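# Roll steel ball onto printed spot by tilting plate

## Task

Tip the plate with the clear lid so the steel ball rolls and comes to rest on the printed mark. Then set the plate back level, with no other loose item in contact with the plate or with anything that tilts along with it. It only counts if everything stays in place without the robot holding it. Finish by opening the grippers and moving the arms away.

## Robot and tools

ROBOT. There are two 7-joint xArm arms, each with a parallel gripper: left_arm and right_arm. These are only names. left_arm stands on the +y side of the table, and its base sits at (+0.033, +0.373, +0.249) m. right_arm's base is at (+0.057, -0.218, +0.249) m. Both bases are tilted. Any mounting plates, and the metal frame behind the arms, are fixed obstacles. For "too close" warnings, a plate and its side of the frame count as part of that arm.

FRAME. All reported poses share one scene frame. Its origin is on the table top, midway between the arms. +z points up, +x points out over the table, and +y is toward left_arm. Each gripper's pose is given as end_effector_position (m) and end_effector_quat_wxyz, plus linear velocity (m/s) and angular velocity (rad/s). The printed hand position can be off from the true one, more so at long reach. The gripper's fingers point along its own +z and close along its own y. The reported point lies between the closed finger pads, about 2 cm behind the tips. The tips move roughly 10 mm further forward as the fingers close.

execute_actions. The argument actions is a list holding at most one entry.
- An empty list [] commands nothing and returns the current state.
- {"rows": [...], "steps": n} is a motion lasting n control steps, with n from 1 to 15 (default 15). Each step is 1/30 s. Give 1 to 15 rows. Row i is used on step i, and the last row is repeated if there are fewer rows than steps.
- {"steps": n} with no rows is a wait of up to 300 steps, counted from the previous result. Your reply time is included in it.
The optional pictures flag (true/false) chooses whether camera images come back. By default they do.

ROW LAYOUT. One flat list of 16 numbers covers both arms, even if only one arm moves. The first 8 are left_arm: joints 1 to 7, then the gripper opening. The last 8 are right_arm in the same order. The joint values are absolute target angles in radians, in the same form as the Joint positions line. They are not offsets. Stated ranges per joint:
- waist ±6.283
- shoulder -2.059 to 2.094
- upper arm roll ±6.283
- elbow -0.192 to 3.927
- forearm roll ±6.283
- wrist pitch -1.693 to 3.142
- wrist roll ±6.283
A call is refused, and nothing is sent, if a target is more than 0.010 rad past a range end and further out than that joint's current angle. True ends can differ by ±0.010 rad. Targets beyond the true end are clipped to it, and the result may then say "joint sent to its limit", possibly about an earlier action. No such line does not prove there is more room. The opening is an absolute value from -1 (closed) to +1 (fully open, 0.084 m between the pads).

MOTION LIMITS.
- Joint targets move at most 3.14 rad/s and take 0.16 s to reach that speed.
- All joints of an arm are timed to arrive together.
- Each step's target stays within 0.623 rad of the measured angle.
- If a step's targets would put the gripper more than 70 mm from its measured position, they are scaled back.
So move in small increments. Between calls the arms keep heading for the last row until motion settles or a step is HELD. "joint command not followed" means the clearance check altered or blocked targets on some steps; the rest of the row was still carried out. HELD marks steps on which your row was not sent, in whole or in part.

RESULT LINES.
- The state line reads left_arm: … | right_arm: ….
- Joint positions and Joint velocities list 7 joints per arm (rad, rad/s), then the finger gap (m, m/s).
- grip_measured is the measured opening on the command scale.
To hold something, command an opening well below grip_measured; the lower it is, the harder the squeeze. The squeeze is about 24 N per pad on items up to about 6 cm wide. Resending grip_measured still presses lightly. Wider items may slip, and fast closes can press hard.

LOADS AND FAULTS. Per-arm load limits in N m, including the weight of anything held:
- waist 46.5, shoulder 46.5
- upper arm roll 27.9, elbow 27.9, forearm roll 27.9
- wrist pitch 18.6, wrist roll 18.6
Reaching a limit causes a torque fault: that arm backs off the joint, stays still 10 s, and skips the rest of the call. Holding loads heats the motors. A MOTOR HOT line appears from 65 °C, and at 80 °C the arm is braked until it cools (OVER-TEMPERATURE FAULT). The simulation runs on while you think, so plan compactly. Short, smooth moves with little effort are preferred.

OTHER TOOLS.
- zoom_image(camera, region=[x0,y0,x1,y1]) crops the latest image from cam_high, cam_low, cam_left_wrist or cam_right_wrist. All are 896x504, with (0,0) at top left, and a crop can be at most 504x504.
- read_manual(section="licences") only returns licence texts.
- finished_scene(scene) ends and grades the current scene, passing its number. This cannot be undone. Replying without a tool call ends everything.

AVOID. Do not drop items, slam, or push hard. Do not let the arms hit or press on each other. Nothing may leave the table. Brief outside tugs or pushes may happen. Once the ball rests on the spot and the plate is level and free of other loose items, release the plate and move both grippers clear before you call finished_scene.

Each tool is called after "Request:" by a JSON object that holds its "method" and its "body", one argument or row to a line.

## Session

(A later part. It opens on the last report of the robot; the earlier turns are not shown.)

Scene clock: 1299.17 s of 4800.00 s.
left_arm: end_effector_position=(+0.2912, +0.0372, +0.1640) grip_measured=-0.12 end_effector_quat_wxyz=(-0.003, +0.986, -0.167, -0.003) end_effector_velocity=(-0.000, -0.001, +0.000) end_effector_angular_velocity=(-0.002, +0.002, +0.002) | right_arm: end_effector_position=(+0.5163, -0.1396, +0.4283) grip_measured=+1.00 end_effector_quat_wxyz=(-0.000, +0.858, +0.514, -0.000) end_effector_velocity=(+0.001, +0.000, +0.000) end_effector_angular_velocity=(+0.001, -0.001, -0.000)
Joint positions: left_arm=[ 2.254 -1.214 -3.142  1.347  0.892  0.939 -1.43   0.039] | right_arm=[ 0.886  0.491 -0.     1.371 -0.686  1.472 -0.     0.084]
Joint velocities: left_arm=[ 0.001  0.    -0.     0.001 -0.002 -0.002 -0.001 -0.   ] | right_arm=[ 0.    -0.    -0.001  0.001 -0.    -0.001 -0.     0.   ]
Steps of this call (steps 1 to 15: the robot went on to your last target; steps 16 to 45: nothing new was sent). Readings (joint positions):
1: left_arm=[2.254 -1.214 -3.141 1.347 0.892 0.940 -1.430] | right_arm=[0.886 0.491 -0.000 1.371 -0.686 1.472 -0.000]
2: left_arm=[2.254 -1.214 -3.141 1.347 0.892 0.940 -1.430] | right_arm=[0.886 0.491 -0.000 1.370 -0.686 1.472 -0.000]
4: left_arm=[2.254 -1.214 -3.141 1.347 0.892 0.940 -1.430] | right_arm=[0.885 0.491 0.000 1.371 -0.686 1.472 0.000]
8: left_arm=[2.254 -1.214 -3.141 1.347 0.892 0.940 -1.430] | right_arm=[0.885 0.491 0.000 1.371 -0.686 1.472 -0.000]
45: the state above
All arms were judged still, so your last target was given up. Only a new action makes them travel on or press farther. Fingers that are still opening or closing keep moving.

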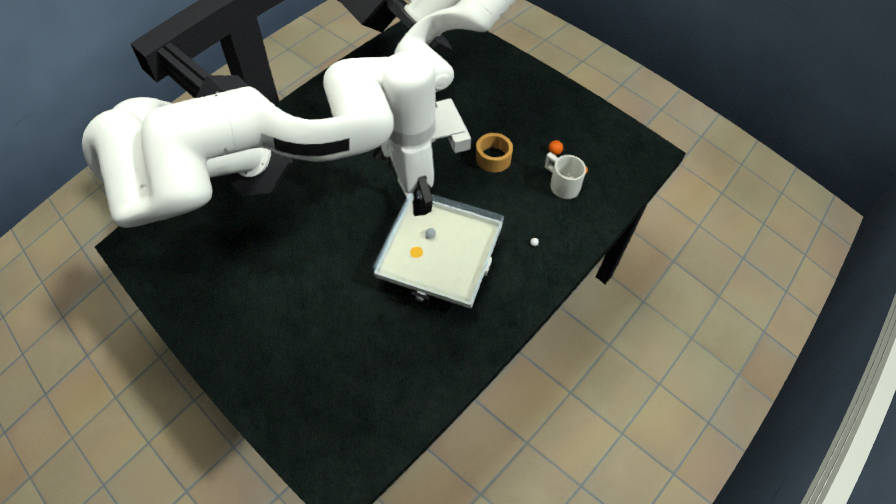

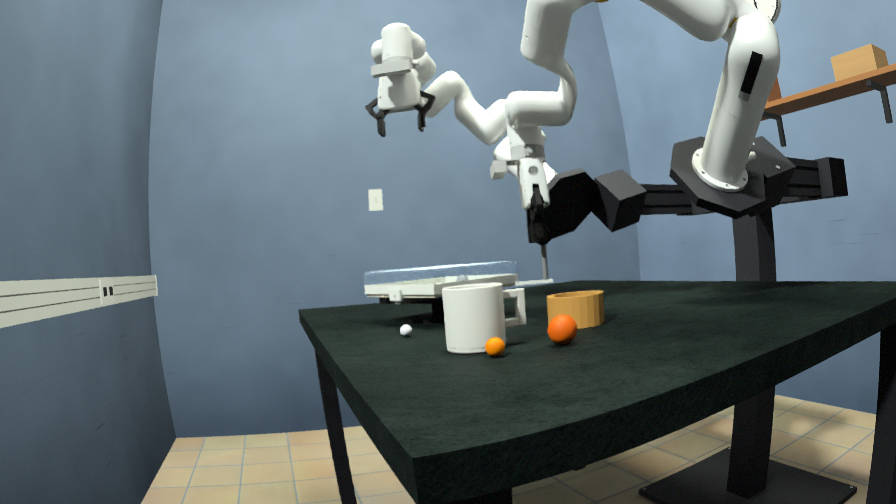

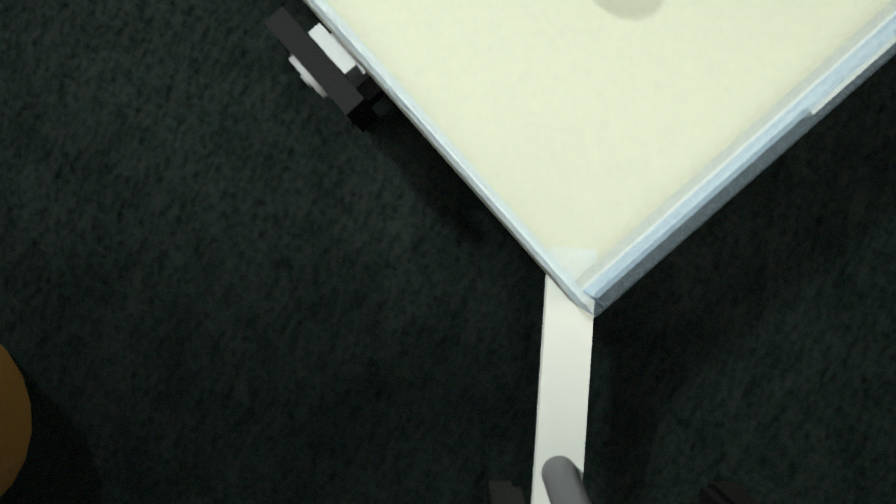

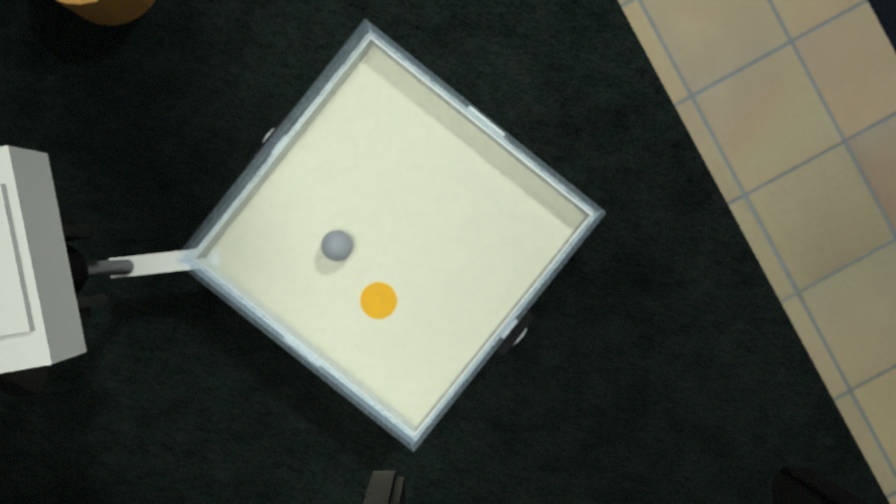

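Request:
{"method": "execute_actions", "body": {
  "actions": [
    {"rows":[[2.2478,-1.2177,-3.1416,1.3531,0.8925,0.9391,-1.43,-0.7,0.8855,0.4906,0.0,1.3705,-0.6863,1.4725,0.0,1]],"steps":15}
  ],
  "pictures": false
}}

Request:
{"method": "execute_actions", "body": {
  "actions": [
    {"rows":[[2.2478,-1.2177,-3.1416,1.3531,0.8925,0.9391,-1.43,-0.7,0.8855,0.4906,0.0,1.3705,-0.6863,1.4725,0.0,1]],"steps":15}
  ]
}}

Request:
{"method": "execute_actions", "body": {
  "actions": [
    {"rows":[[2.2567,-1.2089,-3.1416,1.3420,0.8925,0.9391,-1.43,-0.7,0.8855,0.4906,0.0,1.3705,-0.6863,1.4725,0.0,1]],"steps":12}
  ]
}}

Request:
{"method": "execute_actions", "body": {
  "actions": [
    {"rows":[[2.2535,-1.2141,-3.1416,1.3473,0.8925,0.9391,-1.43,-0.7,0.8855,0.4906,0.0,1.3705,-0.6863,1.4725,0.0,1]],"steps":15}
  ]
}}

Request:
{"method": "execute_actions", "body": {
  "actions": [
    {"steps":60}
  ]
}}

Scene clock: 1352.83 s of 4800.00 s.
left_arm: end_effector_position=(+0.2910, +0.0353, +0.1649) grip_measured=-0.12 end_effector_quat_wxyz=(-0.003, +0.986, -0.168, -0.001) end_effector_velocity=(+0.000, -0.001, +0.001) end_effector_angular_velocity=(-0.003, -0.003, -0.003) | right_arm: end_effector_position=(+0.5163, -0.1396, +0.4283) grip_measured=+1.00 end_effector_quat_wxyz=(-0.000, +0.858, +0.514, -0.000) end_effector_velocity=(+0.001, -0.000, -0.000) end_effector_angular_velocity=(-0.001, -0.002, -0.000)
Joint positions: left_arm=[ 2.248 -1.218 -3.141  1.352  0.892  0.94  -1.43   0.039] | right_arm=[ 0.886  0.491  0.     1.371 -0.686  1.473  0.     0.084]
Joint velocities: left_arm=[-0.001 -0.    -0.001  0.002  0.002 -0.     0.002 -0.   ] | right_arm=[ 0.001  0.    -0.001 -0.    -0.002 -0.001  0.    -0.   ]
Steps of this call (steps 1 to 90: nothing new was sent; then 50.17 s passed at rest; steps 91 to 105: all 15 steps of this action). Readings (joint positions):
91: left_arm=[2.253 -1.214 -3.142 1.347 0.892 0.939 -1.430] | right_arm=[0.886 0.491 -0.000 1.371 -0.686 1.473 0.000]
92: left_arm=[2.253 -1.215 -3.141 1.348 0.892 0.939 -1.430] | right_arm=[0.885 0.491 0.000 1.371 -0.686 1.473 -0.000]
94: left_arm=[2.251 -1.216 -3.141 1.350 0.892 0.940 -1.430] | right_arm=[0.885 0.491 0.000 1.370 -0.686 1.472 -0.000]
98: left_arm=[2.249 -1.217 -3.141 1.351 0.892 0.941 -1.430] | right_arm=[0.885 0.491 -0.000 1.370 -0.686 1.472 0.000]
105: the state above

Scene clock: 1353.33 s of 4800.00 s.
left_arm: end_effector_position=(+0.2910, +0.0346, +0.1654) grip_measured=-0.12 end_effector_quat_wxyz=(-0.002, +0.986, -0.168, -0.001) end_effector_velocity=(-0.001, -0.000, +0.000) end_effector_angular_velocity=(-0.001, +0.001, -0.001) | right_arm: end_effector_position=(+0.5163, -0.1396, +0.4283) grip_measured=+1.00 end_effector_quat_wxyz=(-0.000, +0.858, +0.514, -0.000) end_effector_velocity=(-0.000, +0.000, +0.000) end_effector_angular_velocity=(+0.000, +0.000, +0.000)
Joint positions: left_arm=[ 2.248 -1.218 -3.141  1.353  0.893  0.939 -1.43   0.039] | right_arm=[ 0.885  0.491 -0.     1.371 -0.686  1.473  0.     0.084]
Joint velocities: left_arm=[ 0.001  0.    -0.002 -0.     0.    -0.    -0.    -0.   ] | right_arm=[ 0.001  0.    -0.    -0.     0.001 -0.    -0.     0.   ]
Steps of this call (steps 1 to 15: all 15 steps of this action). Readings (joint positions):
1: left_arm=[2.248 -1.218 -3.141 1.352 0.892 0.940 -1.430] | right_arm=[0.885 0.491 -0.000 1.371 -0.686 1.473 0.000]
2: left_arm=[2.248 -1.218 -3.141 1.352 0.892 0.940 -1.430] | right_arm=[0.885 0.491 -0.000 1.371 -0.686 1.472 0.000]
4: left_arm=[2.248 -1.218 -3.141 1.352 0.892 0.940 -1.430] | right_arm=[0.885 0.491 -0.000 1.371 -0.686 1.473 -0.000]
8: left_arm=[2.248 -1.218 -3.141 1.353 0.893 0.939 -1.430] | right_arm=[0.885 0.491 0.000 1.371 -0.686 1.473 -0.000]
15: the state above

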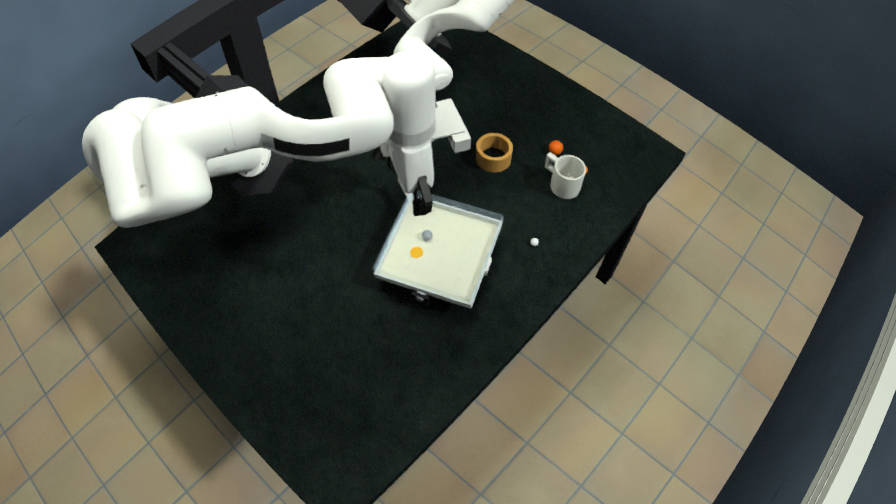

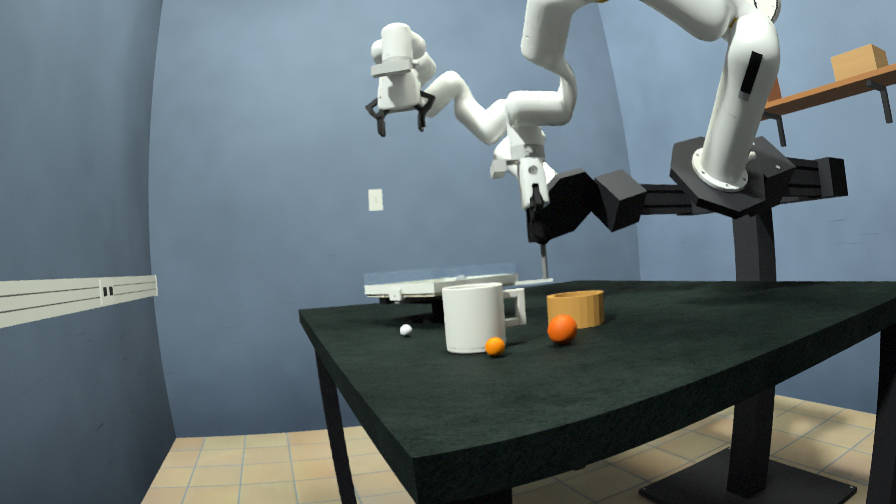

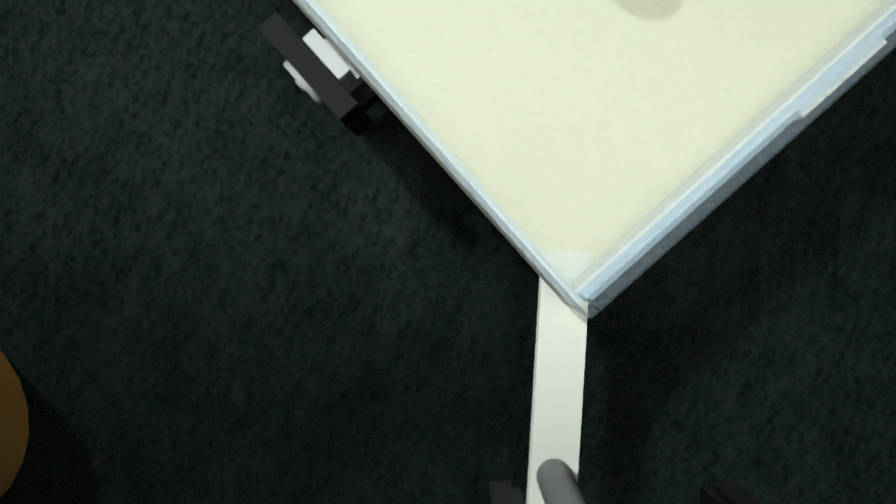

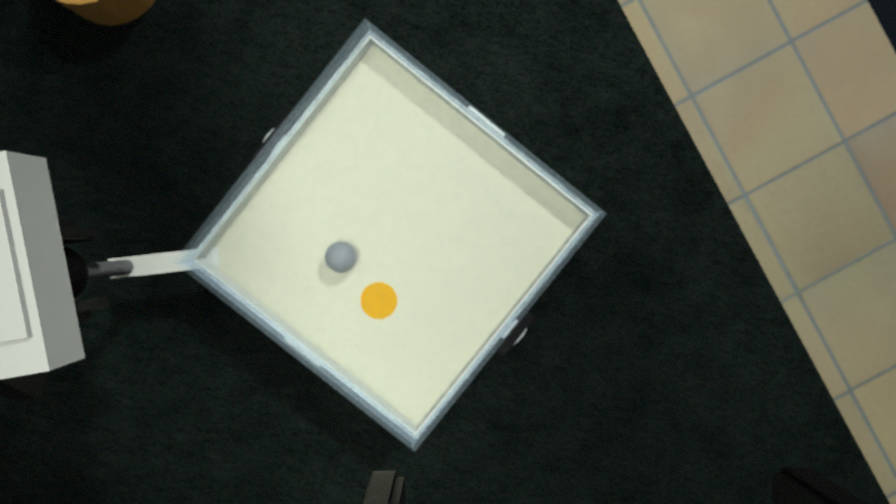

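Scene clock: 1353.73 s of 4800.00 s.
left_arm: end_effector_position=(+0.2919, +0.0370, +0.1655) grip_measured=-0.12 end_effector_quat_wxyz=(-0.000, +0.986, -0.166, -0.004) end_effector_velocity=(+0.000, +0.003, -0.002) end_effector_angular_velocity=(+0.007, +0.002, +0.001) | right_arm: end_effector_position=(+0.5163, -0.1396, +0.4283) grip_measured=+1.00 end_effector_quat_wxyz=(-0.000, +0.858, +0.514, -0.000) end_effector_velocity=(-0.000, +0.000, -0.000) end_effector_angular_velocity=(+0.001, +0.002, -0.002)
Joint positions: left_arm=[ 2.256 -1.209 -3.143  1.344  0.893  0.936 -1.43   0.039] | right_arm=[ 0.885  0.491  0.     1.37  -0.686  1.472 -0.     0.084]
Joint velocities: left_arm=[ 0.003  0.002  0.002 -0.006  0.     0.002 -0.001  0.   ] | right_arm=[-0.001  0.     0.     0.001  0.002  0.     0.001 -0.   ]
Steps of this call (steps 1 to 12: all 12 steps of this action). Readings (joint positions):
1: left_arm=[2.248 -1.218 -3.142 1.353 0.893 0.939 -1.430] | right_arm=[0.885 0.491 -0.000 1.371 -0.686 1.472 -0.000]
2: left_arm=[2.249 -1.217 -3.142 1.352 0.893 0.939 -1.430] | right_arm=[0.885 0.491 -0.000 1.371 -0.686 1.472 -0.000]
4: left_arm=[2.252 -1.214 -3.143 1.349 0.893 0.937 -1.430] | right_arm=[0.885 0.491 0.000 1.370 -0.686 1.473 0.000]
8: left_arm=[2.255 -1.210 -3.144 1.346 0.893 0.936 -1.430] | right_arm=[0.885 0.491 -0.000 1.371 -0.686 1.473 -0.000]
12: the state above

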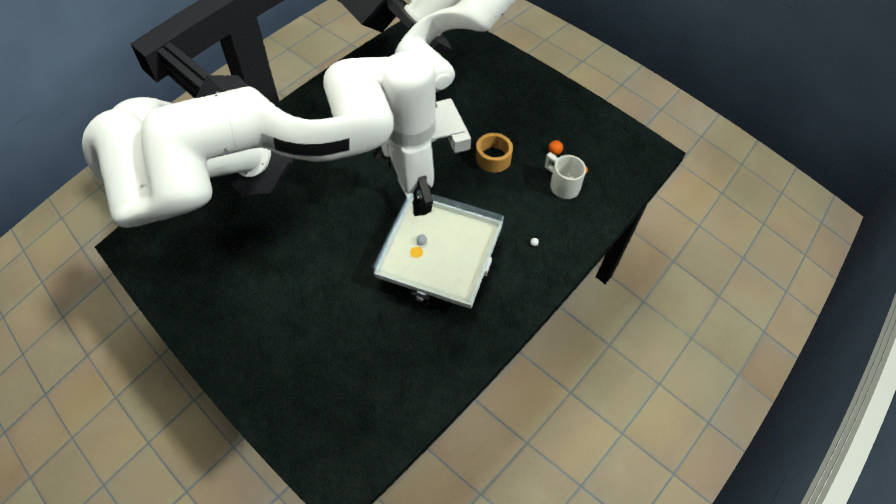

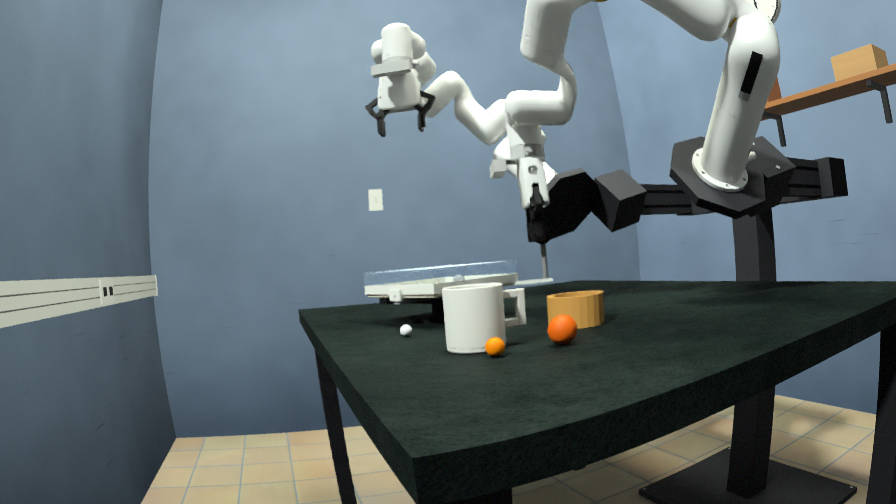

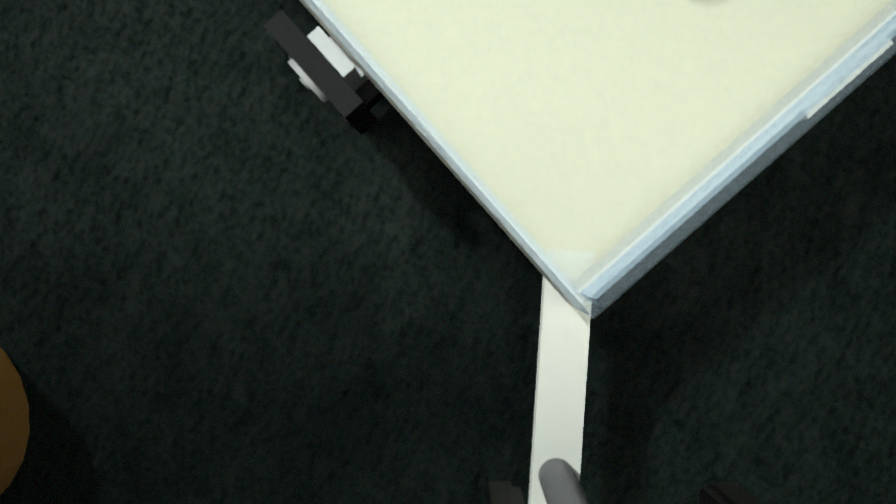

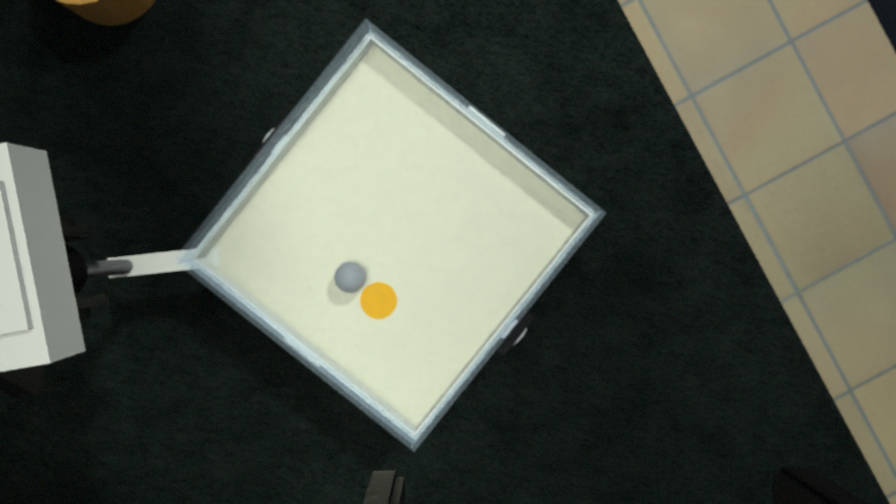

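Scene clock: 1354.23 s of 4800.00 s.
left_arm: end_effector_position=(+0.2913, +0.0370, +0.1642) grip_measured=-0.12 end_effector_quat_wxyz=(-0.003, +0.986, -0.167, -0.003) end_effector_velocity=(-0.001, -0.000, -0.000) end_effector_angular_velocity=(+0.001, +0.000, -0.002) | right_arm: end_effector_position=(+0.5163, -0.1396, +0.4283) grip_measured=+1.00 end_effector_quat_wxyz=(-0.000, +0.858, +0.514, -0.000) end_effector_velocity=(+0.000, +0.000, -0.000) end_effector_angular_velocity=(+0.001, -0.000, -0.000)
Joint positions: left_arm=[ 2.253 -1.214 -3.142  1.347  0.892  0.939 -1.43   0.039] | right_arm=[ 0.886  0.491  0.     1.37  -0.686  1.473 -0.     0.084]
Joint velocities: left_arm=[ 0.    -0.001 -0.001  0.     0.001  0.     0.    -0.   ] | right_arm=[-0.001 -0.     0.    -0.     0.    -0.001  0.     0.   ]
Steps of this call (steps 1 to 15: all 15 steps of this action). Readings (joint positions):
1: left_arm=[2.256 -1.209 -3.143 1.344 0.893 0.937 -1.430] | right_arm=[0.886 0.491 -0.000 1.371 -0.686 1.473 -0.000]
2: left_arm=[2.256 -1.209 -3.143 1.345 0.893 0.937 -1.430] | right_arm=[0.885 0.491 0.000 1.371 -0.686 1.472 0.000]
4: left_arm=[2.255 -1.211 -3.143 1.346 0.893 0.938 -1.430] | right_arm=[0.886 0.491 -0.000 1.370 -0.686 1.473 0.000]
8: left_arm=[2.254 -1.213 -3.142 1.347 0.893 0.939 -1.430] | right_arm=[0.885 0.491 -0.000 1.370 -0.686 1.472 -0.000]
15: the state above

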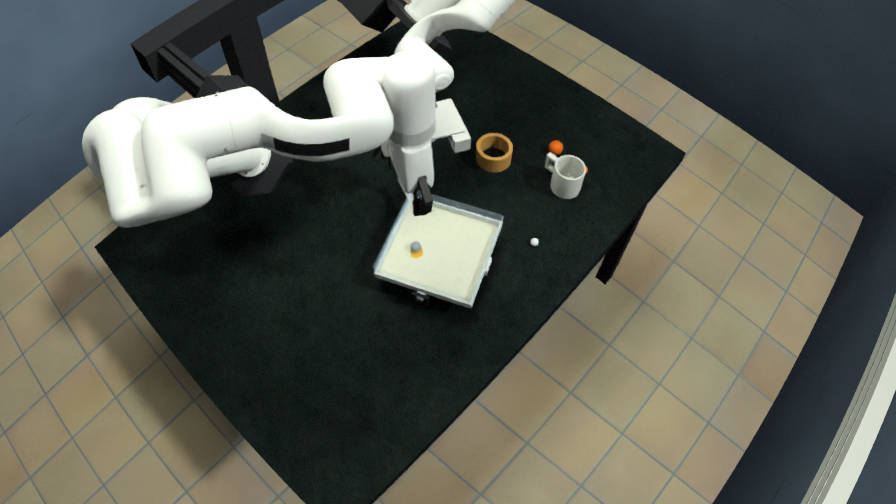

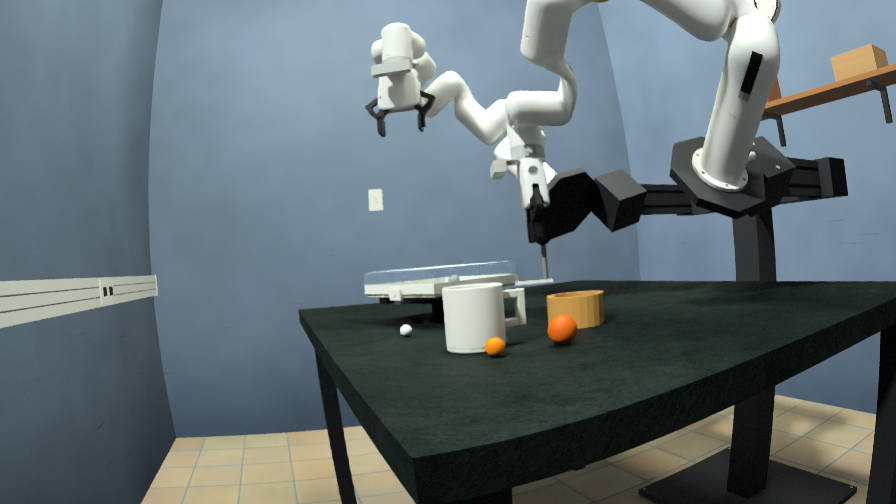

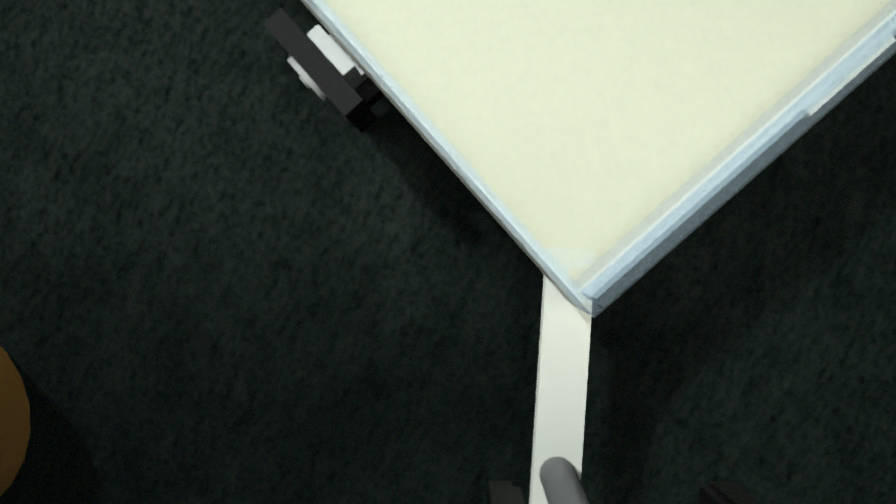

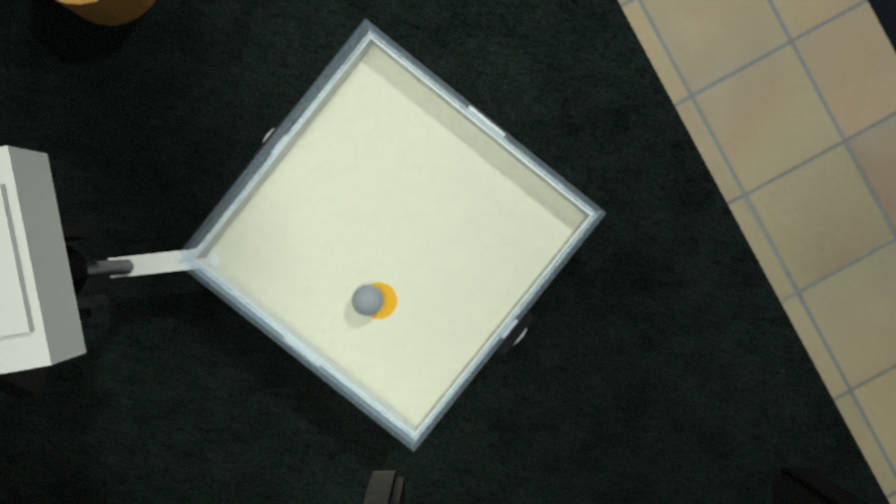

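Scene clock: 1356.23 s of 4800.00 s.
left_arm: end_effector_position=(+0.2912, +0.0371, +0.1640) grip_measured=-0.12 end_effector_quat_wxyz=(-0.003, +0.986, -0.167, -0.003) end_effector_velocity=(+0.001, +0.000, -0.001) end_effector_angular_velocity=(+0.002, -0.002, -0.001) | right_arm: end_effector_position=(+0.5163, -0.1396, +0.4283) grip_measured=+1.00 end_effector_quat_wxyz=(-0.000, +0.858, +0.514, -0.000) end_effector_velocity=(-0.000, +0.000, -0.000) end_effector_angular_velocity=(-0.000, +0.001, +0.000)
Joint positions: left_arm=[ 2.253 -1.214 -3.142  1.347  0.893  0.939 -1.43   0.039] | right_arm=[ 0.885  0.491  0.     1.371 -0.686  1.472  0.     0.084]
Joint velocities: left_arm=[-0.    -0.001  0.001  0.001  0.002  0.002  0.    -0.   ] | right_arm=[-0.     0.    -0.    -0.001  0.    -0.001 -0.    -0.   ]
Steps of this call (steps 1 to 15: the robot went on to your last target; steps 16 to 60: nothing new was sent). Readings (joint positions):
1: left_arm=[2.253 -1.214 -3.142 1.347 0.892 0.939 -1.430] | right_arm=[0.886 0.491 0.000 1.370 -0.686 1.472 -0.000]
2: left_arm=[2.253 -1.214 -3.142 1.347 0.893 0.939 -1.430] | right_arm=[0.886 0.491 0.000 1.371 -0.686 1.472 0.000]
4: left_arm=[2.253 -1.214 -3.142 1.347 0.893 0.939 -1.430] | right_arm=[0.885 0.491 0.000 1.371 -0.686 1.473 0.000]
8: left_arm=[2.253 -1.214 -3.142 1.347 0.893 0.939 -1.430] | right_arm=[0.885 0.491 0.000 1.371 -0.686 1.472 -0.000]
60: the state above
All arms were judged still, so your last target was given up. Only a new action makes them travel on or press farther. Fingers that are still opening or closing keep moving.

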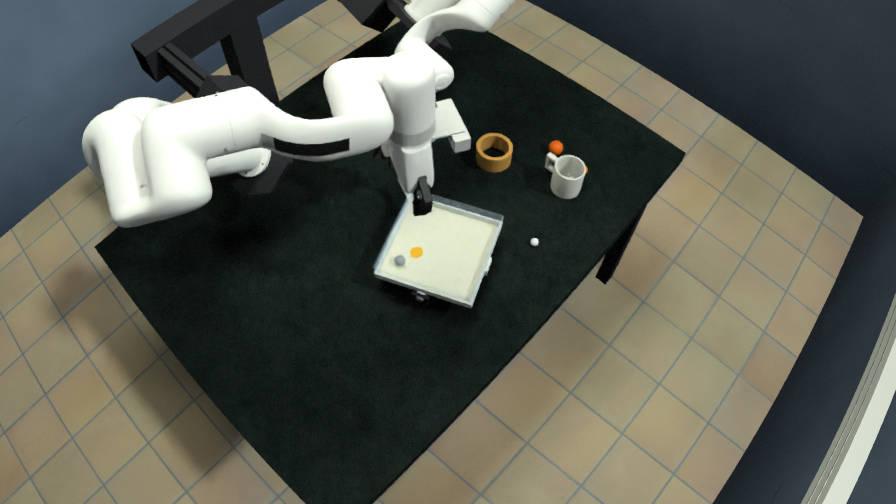

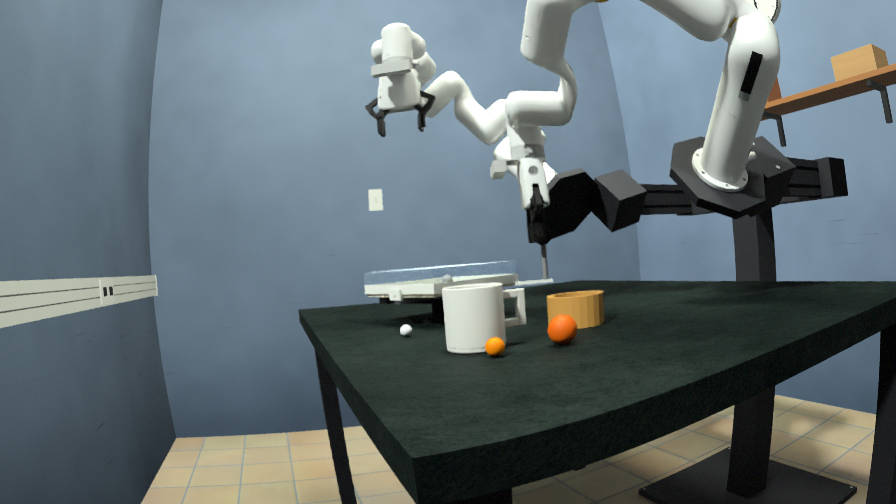

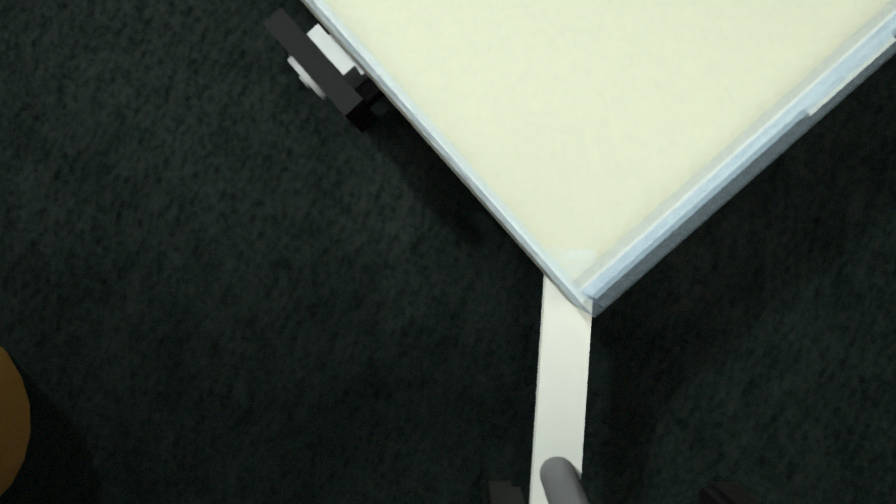

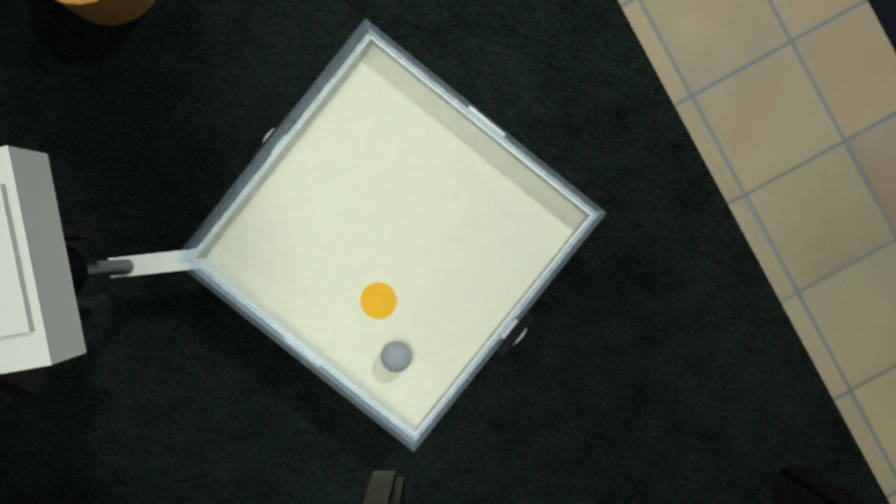

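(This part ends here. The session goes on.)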